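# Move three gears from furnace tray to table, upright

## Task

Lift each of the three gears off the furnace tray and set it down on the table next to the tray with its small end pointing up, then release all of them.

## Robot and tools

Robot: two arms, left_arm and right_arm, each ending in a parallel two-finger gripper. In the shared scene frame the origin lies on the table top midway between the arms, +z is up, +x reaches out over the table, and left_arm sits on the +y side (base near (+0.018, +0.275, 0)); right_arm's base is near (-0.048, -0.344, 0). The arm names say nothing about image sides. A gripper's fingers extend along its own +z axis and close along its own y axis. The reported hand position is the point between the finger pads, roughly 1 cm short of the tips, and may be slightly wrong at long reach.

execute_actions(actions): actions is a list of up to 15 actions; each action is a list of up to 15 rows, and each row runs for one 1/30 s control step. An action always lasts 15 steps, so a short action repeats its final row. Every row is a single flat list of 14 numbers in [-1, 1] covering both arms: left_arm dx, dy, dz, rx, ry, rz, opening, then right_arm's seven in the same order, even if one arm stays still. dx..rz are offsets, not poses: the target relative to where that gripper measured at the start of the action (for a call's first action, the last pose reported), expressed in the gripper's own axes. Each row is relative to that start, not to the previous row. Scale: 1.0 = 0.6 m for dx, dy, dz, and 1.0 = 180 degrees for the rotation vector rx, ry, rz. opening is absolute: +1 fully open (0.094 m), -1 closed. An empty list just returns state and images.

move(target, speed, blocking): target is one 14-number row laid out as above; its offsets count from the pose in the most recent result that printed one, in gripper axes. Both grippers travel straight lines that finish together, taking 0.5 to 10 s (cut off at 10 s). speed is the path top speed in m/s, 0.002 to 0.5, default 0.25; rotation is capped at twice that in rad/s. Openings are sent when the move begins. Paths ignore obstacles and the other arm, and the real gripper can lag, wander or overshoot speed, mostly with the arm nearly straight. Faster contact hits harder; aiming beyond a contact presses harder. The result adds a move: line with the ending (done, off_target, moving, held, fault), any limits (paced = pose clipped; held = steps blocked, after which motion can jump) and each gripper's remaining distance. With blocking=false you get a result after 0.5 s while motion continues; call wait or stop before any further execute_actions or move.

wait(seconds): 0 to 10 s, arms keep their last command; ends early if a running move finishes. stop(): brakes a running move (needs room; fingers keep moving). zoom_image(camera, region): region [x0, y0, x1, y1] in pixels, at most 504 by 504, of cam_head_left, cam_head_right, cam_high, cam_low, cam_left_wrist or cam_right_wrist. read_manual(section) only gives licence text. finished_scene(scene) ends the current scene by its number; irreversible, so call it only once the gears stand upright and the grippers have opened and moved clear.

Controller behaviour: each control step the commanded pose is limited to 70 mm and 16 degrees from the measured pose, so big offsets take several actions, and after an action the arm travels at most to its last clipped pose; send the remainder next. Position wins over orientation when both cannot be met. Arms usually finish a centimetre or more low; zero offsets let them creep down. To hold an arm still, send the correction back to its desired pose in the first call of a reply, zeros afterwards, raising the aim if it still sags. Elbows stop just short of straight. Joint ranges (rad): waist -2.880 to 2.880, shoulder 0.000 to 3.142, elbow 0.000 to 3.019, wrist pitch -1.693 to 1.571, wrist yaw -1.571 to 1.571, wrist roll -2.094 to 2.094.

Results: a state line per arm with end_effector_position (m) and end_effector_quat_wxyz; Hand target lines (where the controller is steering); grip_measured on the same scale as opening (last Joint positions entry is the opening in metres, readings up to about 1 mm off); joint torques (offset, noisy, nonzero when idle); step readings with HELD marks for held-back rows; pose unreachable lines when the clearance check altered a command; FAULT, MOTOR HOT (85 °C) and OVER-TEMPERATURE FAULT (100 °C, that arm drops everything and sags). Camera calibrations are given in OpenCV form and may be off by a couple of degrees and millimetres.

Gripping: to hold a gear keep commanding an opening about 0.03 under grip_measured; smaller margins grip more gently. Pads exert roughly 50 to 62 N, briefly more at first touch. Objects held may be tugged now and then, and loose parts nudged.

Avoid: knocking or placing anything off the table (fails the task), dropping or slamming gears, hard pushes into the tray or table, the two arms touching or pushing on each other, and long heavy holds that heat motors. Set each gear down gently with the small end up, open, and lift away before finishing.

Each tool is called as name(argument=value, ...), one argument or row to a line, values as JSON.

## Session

execute_actions(
  actions=[],
)

Scene clock: 0.00 s.
left_arm: end_effector_position=(+0.2439, -0.2678, +0.1257) grip_measured=+1.000 end_effector_quat_wxyz=(-0.184, -0.383, +0.865, -0.266) | right_arm: end_effector_position=(+0.8113, -0.4779, +0.3459) grip_measured=+1.000 end_effector_quat_wxyz=(+0.545, -0.297, +0.759, +0.196)
Joint positions: left_arm=[-1.086  1.669  1.193 -0.559  0.404 -2.006  0.094] | right_arm=[-0.454  2.406  2.699 -0.89  -0.945 -0.531  0.094]
Joint velocities: left_arm=[ 0.005 -0.015 -0.002 -0.002  0.037 -0.095  0.   ] | right_arm=[ 0.005  0.005 -0.012 -0.012 -0.037  0.037  0.   ]
Joint torques (N m, as the arm reports them, + toward a larger angle): no reading
Motor temperatures (°C, as the motors report them): left_arm=[24 25 26 28 26 25] | right_arm=[28 27 28 27 26 26]
Hand target (left_arm): +0.248, -0.275, +0.134; -0.183, -0.380, +0.864, -0.276
Hand target (right_arm): +0.808, -0.477, +0.375; +0.561, -0.306, +0.747, +0.183
camera_calibration (this result's frames):
cam_left_wrist: T_world_to_cam=[[0.758221, -0.565868, 0.323873, -0.37913], [-0.460466, -0.113069, 0.880447, -0.0259744], [-0.461597, -0.816706, -0.346295, 0.0609959], [0, 0, 0, 1]] pos_world=[0.303659, -0.167659, 0.166782]
cam_right_wrist: T_world_to_cam=[[0.670917, -0.740581, 0.0375592, -0.914625], [-0.59119, -0.56478, -0.575777, 0.416108], [0.447622, 0.364094, -0.816744, 0.220718], [0, 0, 0, 1]] pos_world=[0.760838, -0.522706, 0.454208]

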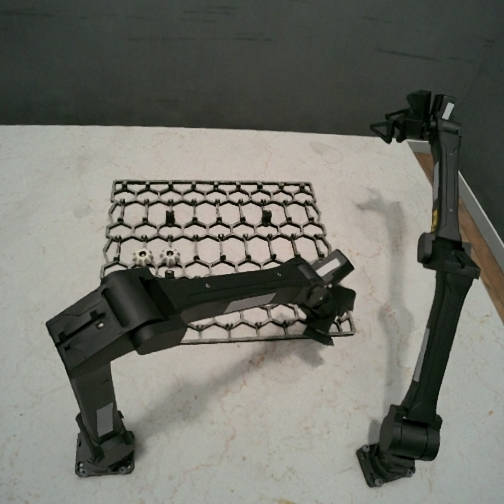

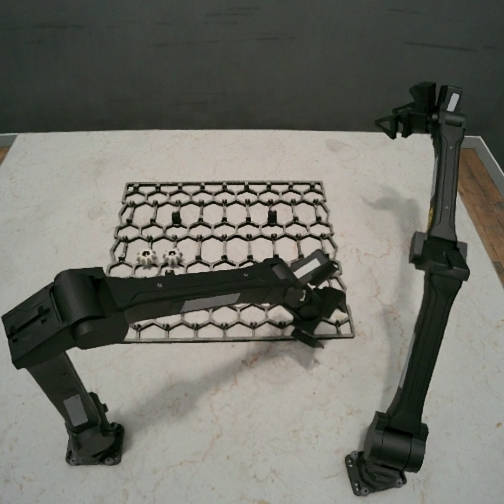

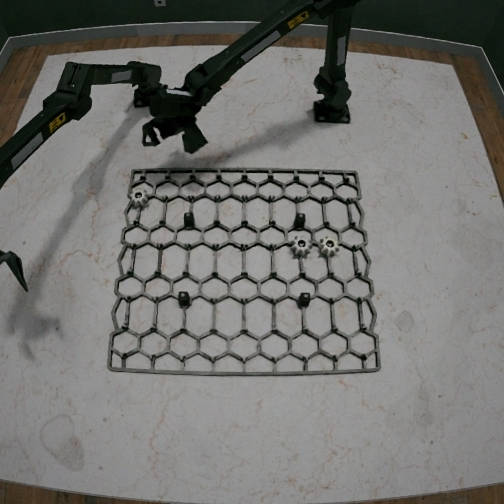

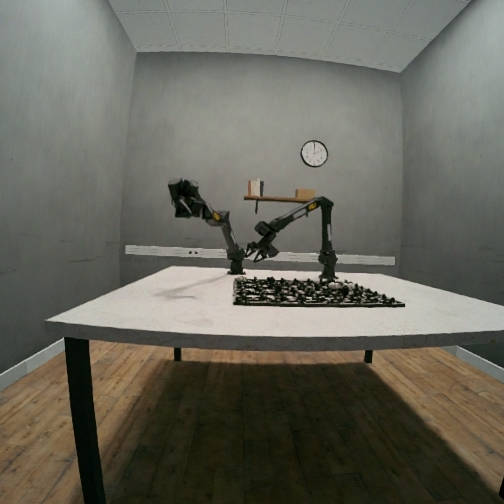

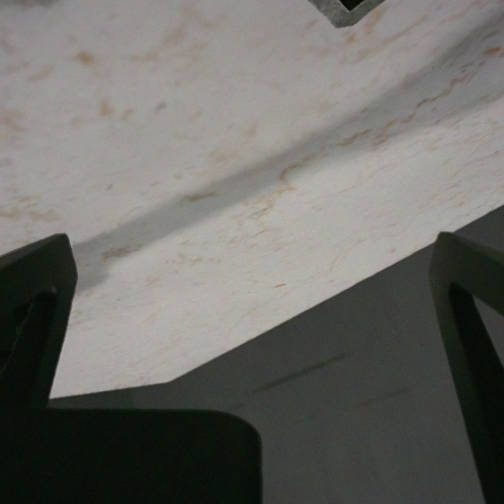

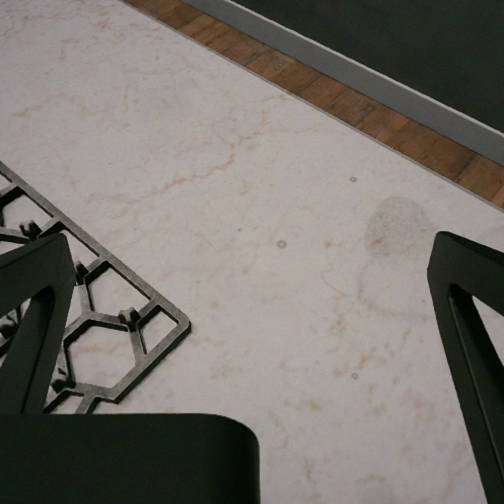

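move(
  target=[-0.733,0.075,-0.565,-0.038,-0.210,-0.226,0.3, 0.408,0.682,-0.235,0.136,0.378,0.206,0.35],
  speed=0.35,
)

Scene clock: 3.10 s.
left_arm: end_effector_position=(+0.5215, +0.2106, +0.1492) grip_measured=+0.302 end_effector_quat_wxyz=(+0.008, +0.714, -0.700, +0.010) | right_arm: end_effector_position=(+0.3867, -0.3214, +0.1434) grip_measured=+0.352 end_effector_quat_wxyz=(-0.009, -0.004, +1.000, +0.005)
Joint positions: left_arm=[-0.144  1.701  1.43  -1.294  0.024 -1.71   0.061] | right_arm=[-0.089  1.539  1.214 -1.263 -0.01   0.042  0.063]
Joint velocities: left_arm=[-0.015 -0.005  0.012  0.007  0.022  0.037  0.   ] | right_arm=[-0.015 -0.005  0.007  0.007  0.007  0.007 -0.   ]
Joint torques (N m, as the arm reports them, + toward a larger angle): left_arm=[ -0.78 -14.67  13.85  -0.33  -0.27   0.11] | right_arm=[ -2.91 -14.49   8.21  -0.47   0.25  -0.01]
Motor temperatures (°C, as the motors report them): left_arm=[24 25 27 28 26 25] | right_arm=[28 28 29 27 26 26]
Hand target (left_arm): +0.534, +0.207, +0.152; +0.005, +0.710, -0.704, +0.011
Hand target (right_arm): +0.383, -0.319, +0.154; +0.000, -0.002, +1.000, +0.003
Off the commanded pose (left_arm): 0.008 m, 2 deg.
Off the commanded pose (right_arm): 0.009 m, 1 deg.
move: done; limits=paced
camera_calibration (this result's frames):
cam_left_wrist: T_world_to_cam=[[0.999846, 0.0168635, 0.00478495, -0.527659], [0.0106881, -0.802843, 0.596094, 0.0772554], [0.0138938, -0.595952, -0.8029, 0.36171], [0, 0, 0, 1]] pos_world=[0.521727, 0.286484, 0.246891]
cam_right_wrist: T_world_to_cam=[[0.0218947, -0.999652, -0.0146927, -0.331104], [-0.802763, -0.0263381, 0.595716, 0.223792], [-0.595896, -0.0012483, -0.80306, 0.47255], [0, 0, 0, 1]] pos_world=[0.468492, -0.324505, 0.241305]

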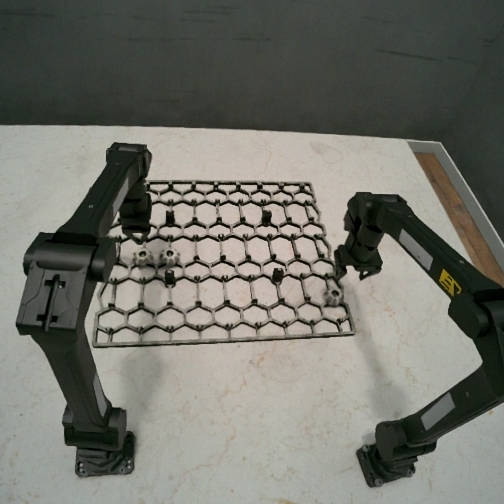

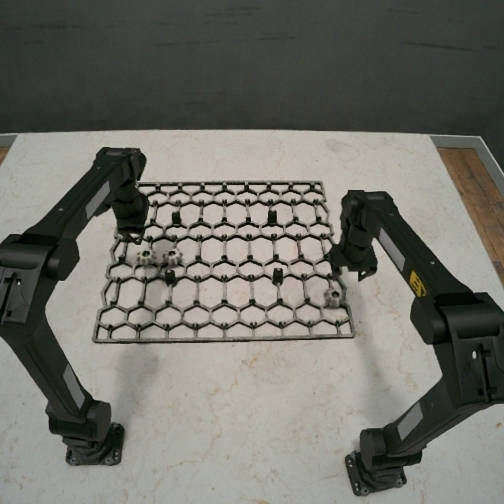

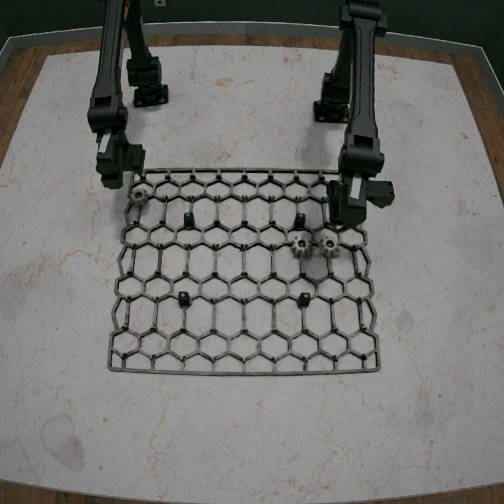

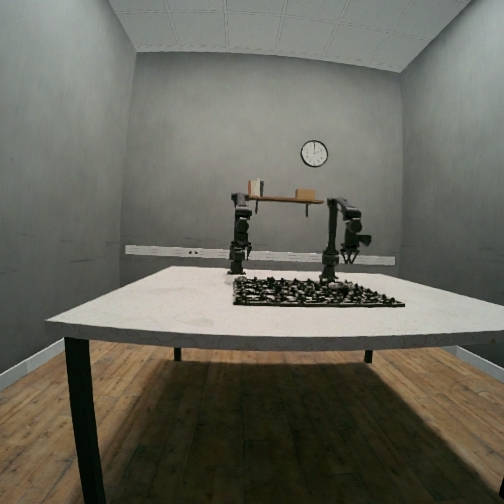

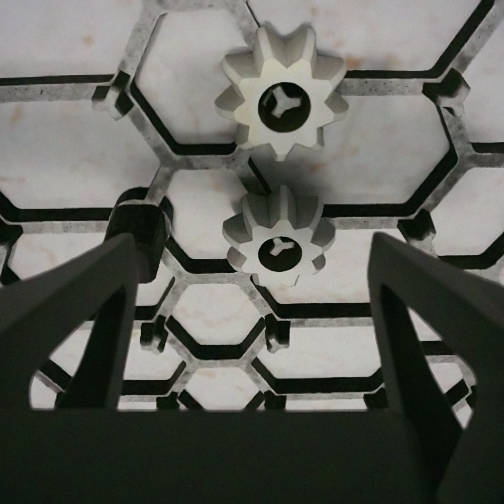

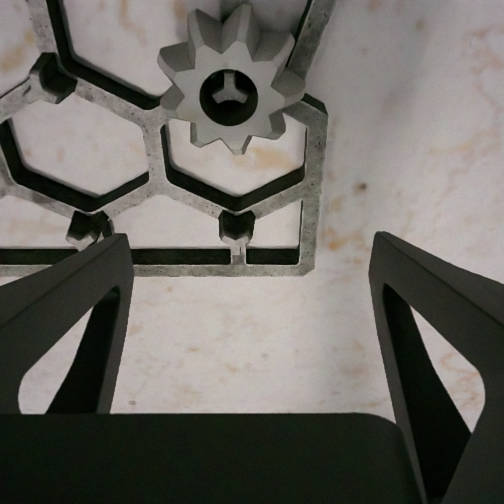

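move(
  target=[0,-0.028,0.225,0,0,0,0.3, -0.03,0.014,0.2,0,0,0,0.35],
  speed=0.12,
)

Scene clock: 4.83 s.
left_arm: end_effector_position=(+0.5370, +0.2088, +0.0252) grip_measured=+0.302 end_effector_quat_wxyz=(+0.007, +0.714, -0.700, +0.011) | right_arm: end_effector_position=(+0.4048, -0.3157, +0.0322) grip_measured=+0.352 end_effector_quat_wxyz=(-0.004, -0.001, +1.000, +0.006)
Joint positions: left_arm=[-0.144  1.866  1.308 -1.003  0.024 -1.71   0.061] | right_arm=[-0.08   1.711  1.103 -0.971 -0.013  0.058  0.063]
Joint velocities: left_arm=[-0.005 -0.005  0.002  0.017 -0.081 -0.007 -0.001] | right_arm=[-0.024 -0.005  0.022  0.007 -0.007 -0.037 -0.   ]
Joint torques (N m, as the arm reports them, + toward a larger angle): left_arm=[ -0.13 -16.88   9.15   0.77  -0.13   0.02] | right_arm=[ -1.72 -11.59   6.74   0.62   0.15  -0.09]
Motor temperatures (°C, as the motors report them): left_arm=[24 25 27 28 26 25] | right_arm=[28 28 29 27 26 26]
Hand target (left_arm): +0.540, +0.208, +0.014; +0.008, +0.714, -0.700, +0.010
Hand target (right_arm): +0.402, -0.311, +0.023; -0.009, -0.004, +1.000, +0.005
Off the commanded pose (left_arm): 0.011 m, 0 deg.
Off the commanded pose (right_arm): 0.010 m, 1 deg.
move: off_target (left_arm)
camera_calibration (this result's frames):
cam_left_wrist: T_world_to_cam=[[0.999818, 0.0168669, 0.0089425, -0.542544], [0.00820351, -0.802547, 0.596533, 0.150789], [0.0172385, -0.596351, -0.802539, 0.259117], [0, 0, 0, 1]] pos_world=[0.536742, 0.284691, 0.122853]
cam_right_wrist: T_world_to_cam=[[0.0155412, -0.999726, -0.0175257, -0.324799], [-0.808818, -0.0228746, 0.587615, 0.308528], [-0.587854, 0.00504291, -0.808951, 0.392993], [0, 0, 0, 1]] pos_world=[0.485613, -0.319634, 0.130924]

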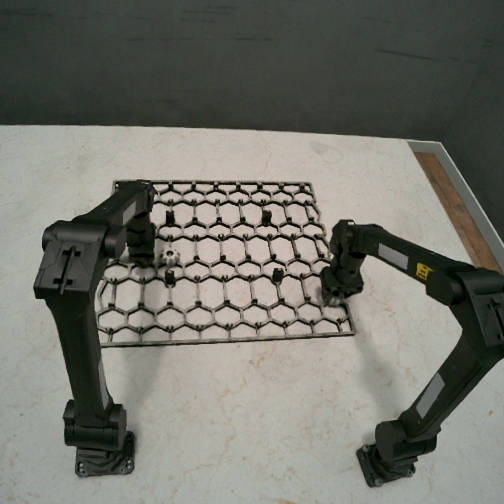

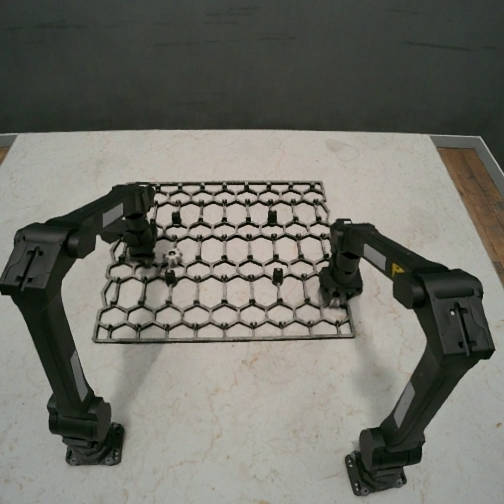

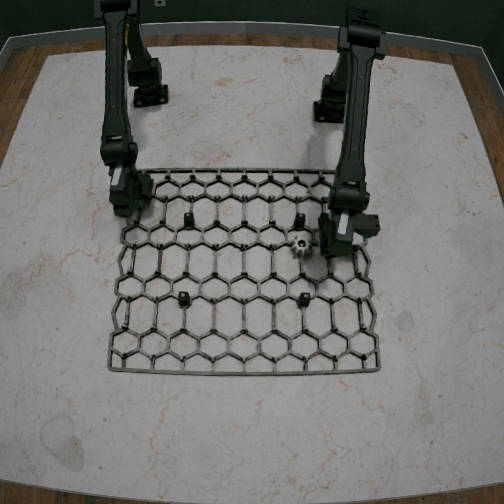

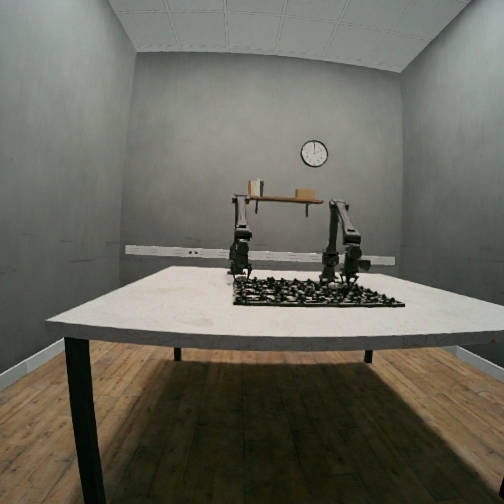

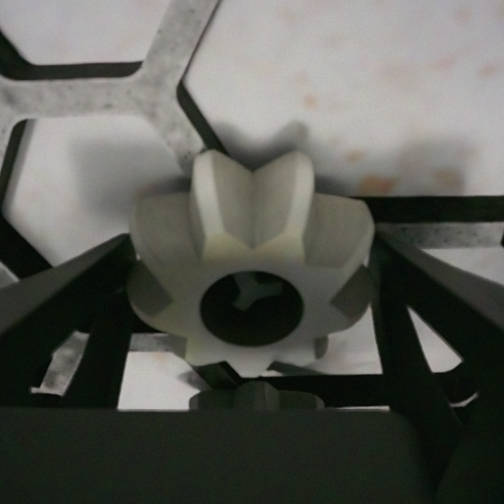

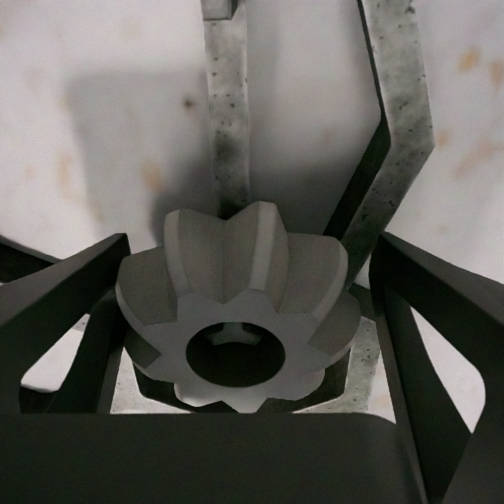

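move(
  target=[0,0,0,0,0,0,-1, 0,0.004,0,0,0,0,-1],
)

move(
  target=[0,0,-0.13,0,0,0,-1, 0,0,-0.13,0,0,0,-1],
  speed=0.1,
)

Scene clock: 5.63 s.
left_arm: end_effector_position=(+0.5367, +0.2088, +0.0251) grip_measured=+0.216 end_effector_quat_wxyz=(+0.007, +0.714, -0.700, +0.011) | right_arm: end_effector_position=(+0.4047, -0.3161, +0.0322) grip_measured=+0.267 end_effector_quat_wxyz=(-0.004, +0.010, +1.000, +0.005)
Joint positions: left_arm=[-0.144  1.866  1.308 -1.004  0.024 -1.71   0.057] | right_arm=[-0.08   1.711  1.103 -0.971 -0.011  0.08   0.06 ]
Joint velocities: left_arm=[-0.015 -0.005 -0.012 -0.002  0.022 -0.022  0.   ] | right_arm=[ 0.005  0.005 -0.007  0.007 -0.022  0.051  0.001]
Joint torques (N m, as the arm reports them, + toward a larger angle): left_arm=[ -0.23 -18.68   8.7    0.13  -0.19   0.06] | right_arm=[ -3.05 -13.56   7.42  -0.2   -0.05  -0.27]
Motor temperatures (°C, as the motors report them): left_arm=[24 25 27 28 26 25] | right_arm=[28 28 29 27 26 26]
Hand target (left_arm): +0.537, +0.209, +0.025; +0.007, +0.714, -0.700, +0.011
Hand target (right_arm): +0.405, -0.313, +0.032; -0.004, -0.001, +1.000, +0.006
Off the commanded pose (left_arm): 0.000 m, 0 deg.
Off the commanded pose (right_arm): 0.003 m, 1 deg.
move: done
camera_calibration (this result's frames):
cam_left_wrist: T_world_to_cam=[[0.999824, 0.0168662, 0.00818659, -0.542265], [0.00865539, -0.802601, 0.596454, 0.150662], [0.0166305, -0.596278, -0.802606, 0.259353], [0, 0, 0, 1]] pos_world=[0.536553, 0.284714, 0.122735]
cam_right_wrist: T_world_to_cam=[[-0.00619741, -0.999862, -0.0154, -0.316449], [-0.808581, -0.00405037, 0.588372, 0.314215], [-0.588353, 0.0160985, -0.808444, 0.396573], [0, 0, 0, 1]] pos_world=[0.485432, -0.321517, 0.130859]

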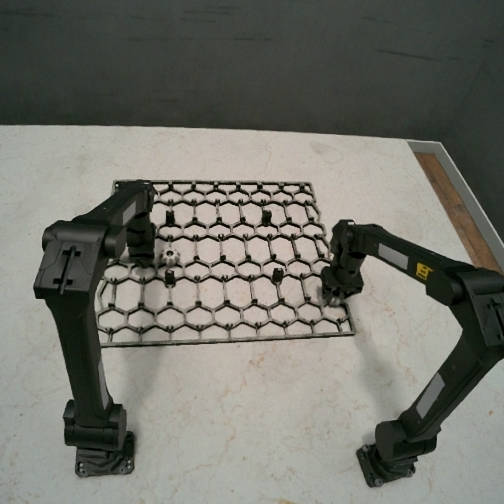

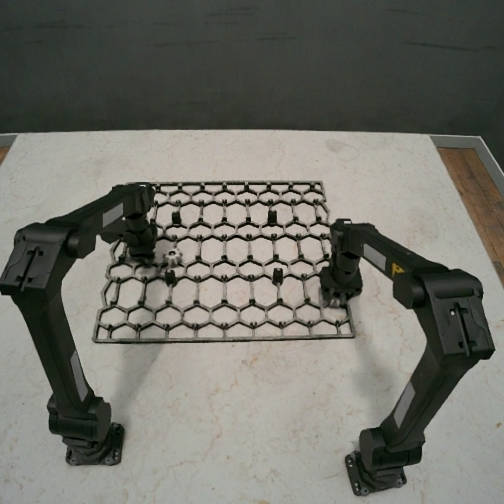

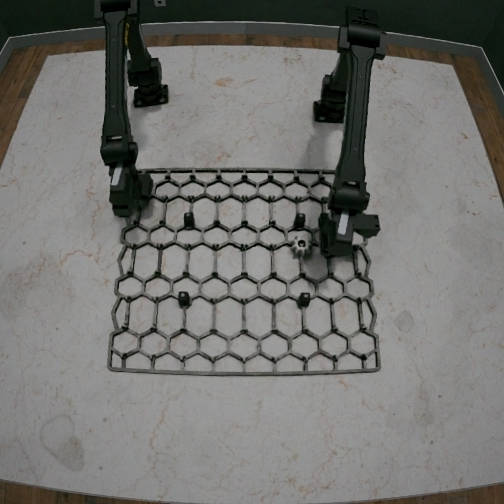

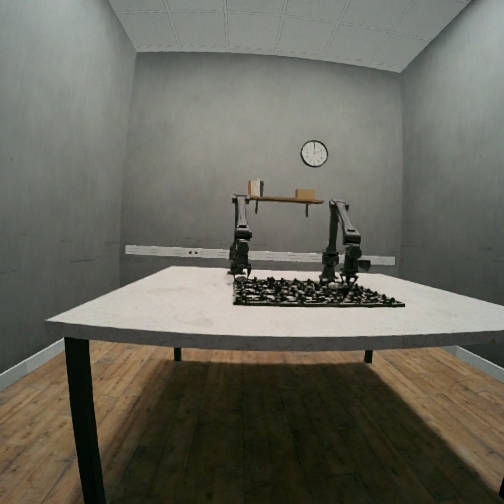

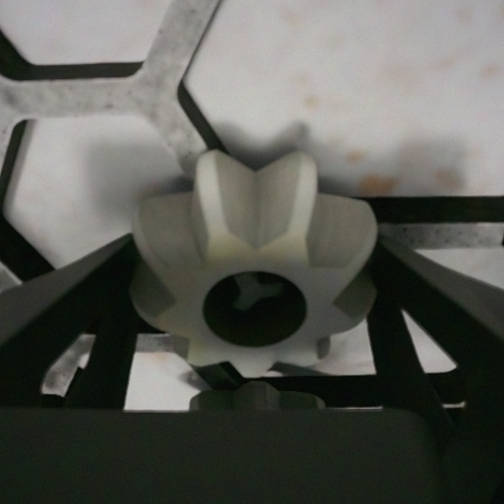

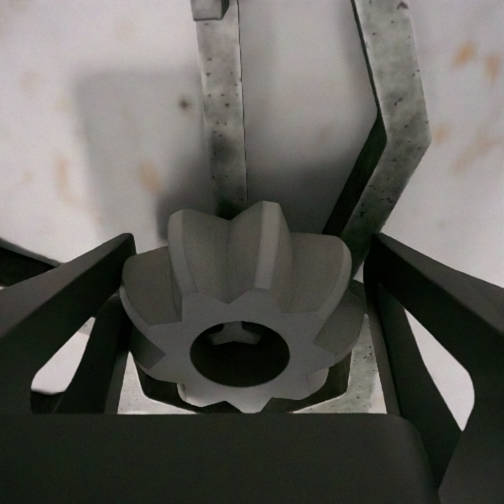

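Scene clock: 6.83 s.
left_arm: end_effector_position=(+0.5158, +0.2113, +0.0728) grip_measured=+0.216 end_effector_quat_wxyz=(+0.027, +0.714, -0.699, -0.015) | right_arm: end_effector_position=(+0.3793, -0.3168, +0.0761) grip_measured=+0.190 end_effector_quat_wxyz=(-0.047, +0.014, +0.999, +0.004)
Joint positions: left_arm=[-0.144  1.795  1.344 -1.177  0.024 -1.71   0.057] | right_arm=[-0.079  1.639  1.14  -1.164 -0.015  0.086  0.056]
Joint velocities: left_arm=[ 0.005 -0.015  0.007 -0.017  0.051 -0.022 -0.001] | right_arm=[ 0.005 -0.005 -0.007 -0.007 -0.022 -0.051  0.   ]
Joint torques (N m, as the arm reports them, + toward a larger angle): left_arm=[ -0.18 -21.16  13.58  -0.61  -0.17   0.03] | right_arm=[ -2.69 -15.43  13.04  -0.77   0.18  -0.19]
Motor temperatures (°C, as the motors report them): left_arm=[24 25 27 28 26 25] | right_arm=[28 28 29 27 26 26]
Hand target (left_arm): +0.534, +0.210, +0.104; +0.007, +0.714, -0.700, +0.011
Hand target (right_arm): +0.403, -0.317, +0.111; -0.004, +0.010, +1.000, +0.005
Off the commanded pose (left_arm): 0.036 m, 4 deg.
Off the commanded pose (right_arm): 0.043 m, 5 deg.
move: off_target (left_arm, right_arm)
camera_calibration (this result's frames):
cam_left_wrist: T_world_to_cam=[[0.998219, 0.0170579, -0.05717, -0.516267], [0.0474882, -0.807238, 0.588313, 0.105921], [-0.0361144, -0.58998, -0.80661, 0.325659], [0, 0, 0, 1]] pos_world=[0.522078, 0.286442, 0.17085]
cam_right_wrist: T_world_to_cam=[[-0.0136582, -0.999827, -0.0126026, -0.31406], [-0.755844, 0.00207227, 0.654749, 0.244723], [-0.65461, 0.0184683, -0.755742, 0.438993], [0, 0, 0, 1]] pos_world=[0.468052, -0.322621, 0.167575]

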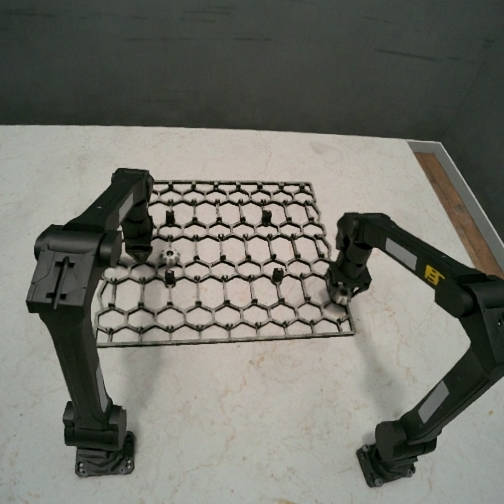

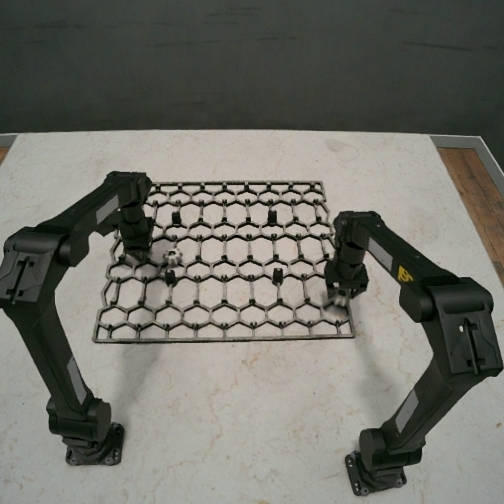

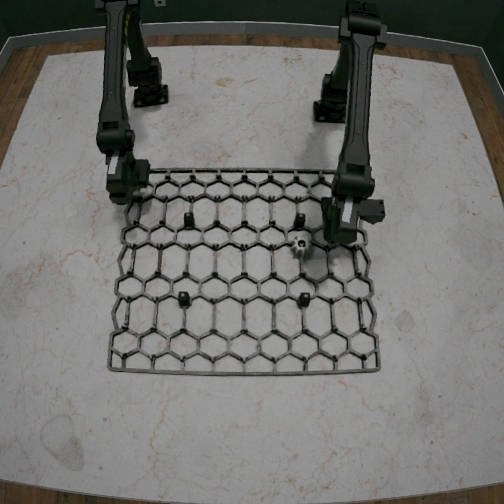

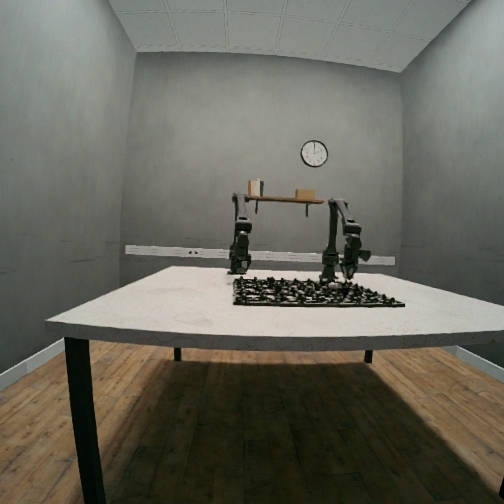

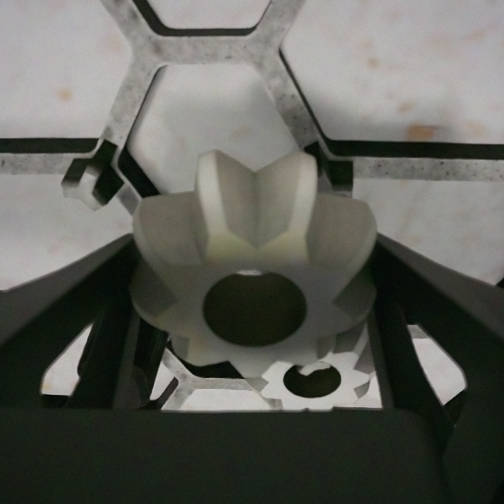

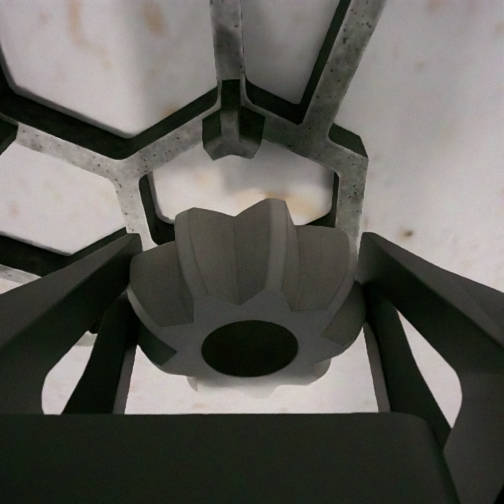

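move(
  target=[-0.32,0,-0.03,0,0,0,-1, -0.02,-0.23,-0.03,0,-0.03,0,-1],
  speed=0.2,
)

Scene clock: 9.53 s.
left_arm: end_effector_position=(+0.4995, +0.4018, +0.0785) grip_measured=+0.216 end_effector_quat_wxyz=(+0.038, +0.720, -0.693, -0.018) | right_arm: end_effector_position=(+0.3730, -0.4507, +0.0725) grip_measured=+0.190 end_effector_quat_wxyz=(-0.030, +0.018, +0.999, +0.007)
Joint positions: left_arm=[ 0.235  1.795  1.359 -1.219  0.009 -1.347  0.057] | right_arm=[-0.385  1.639  1.132 -1.124  0.    -0.211  0.056]
Joint velocities: left_arm=[-0.015  0.015 -0.017  0.002 -0.007  0.051 -0.   ] | right_arm=[-0.005 -0.015 -0.007 -0.002 -0.051 -0.037  0.   ]
Joint torques (N m, as the arm reports them, + toward a larger angle): left_arm=[ -0.91 -16.91  13.6   -0.59  -0.16   0.1 ] | right_arm=[ -3.66 -14.92  10.48   0.08   0.03  -0.19]
Motor temperatures (°C, as the motors report them): left_arm=[24 26 28 28 26 25] | right_arm=[28 28 29 27 26 26]
Hand target (left_arm): +0.516, +0.403, +0.089; +0.028, +0.714, -0.699, -0.011
Hand target (right_arm): +0.388, -0.456, +0.092; -0.001, +0.014, +1.000, +0.000
Off the commanded pose (left_arm): 0.016 m, 2 deg.
Off the commanded pose (right_arm): 0.026 m, 4 deg.
move: off_target (left_arm, right_arm)
camera_calibration (this result's frames):
cam_left_wrist: T_world_to_cam=[[0.996513, 0.0324909, -0.0768559, -0.506753], [0.0720745, -0.799279, 0.596622, 0.241035], [-0.0420445, -0.600081, -0.798834, 0.448491], [0, 0, 0, 1]] pos_world=[0.50647, 0.47825, 0.175516]
cam_right_wrist: T_world_to_cam=[[-0.0216185, -0.9996, -0.018208, -0.444611], [-0.777415, 0.00535649, 0.628965, 0.253982], [-0.628616, 0.0277525, -0.777221, 0.430724], [0, 0, 0, 1]] pos_world=[0.458597, -0.457747, 0.166926]

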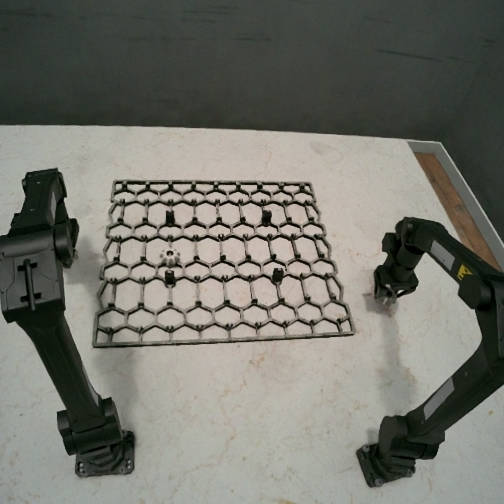

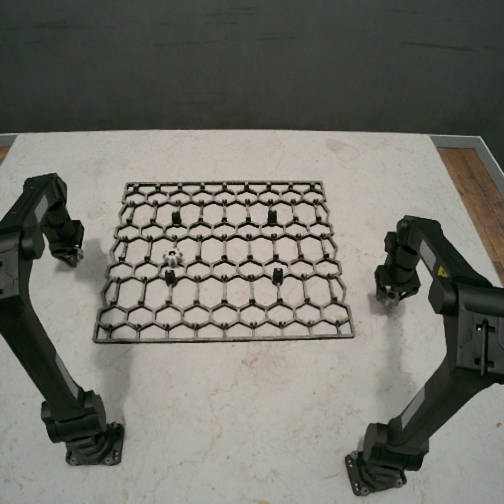

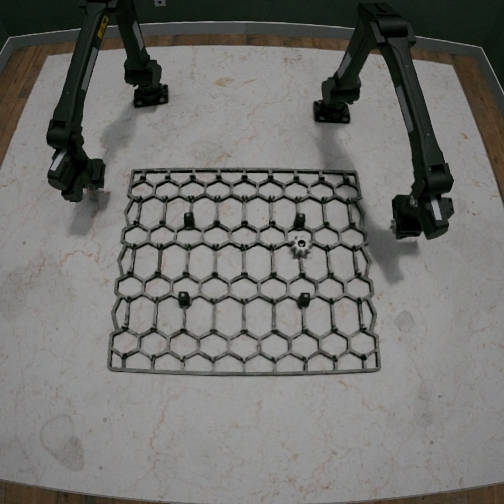

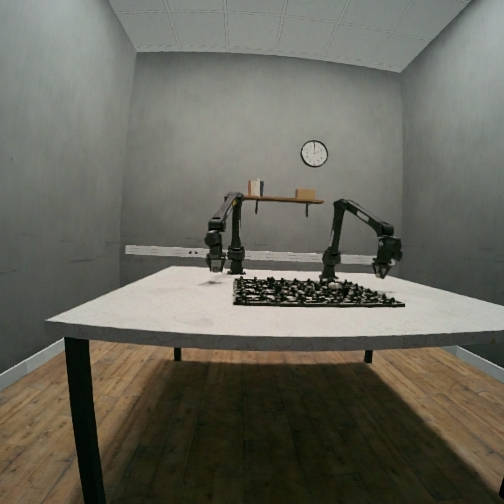

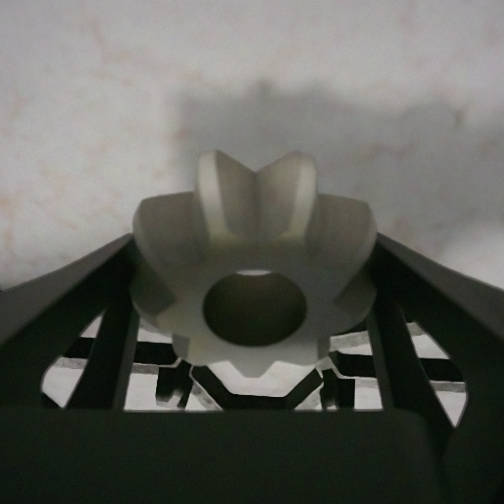

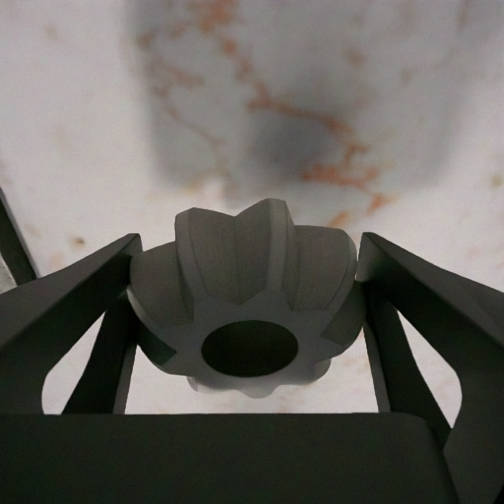

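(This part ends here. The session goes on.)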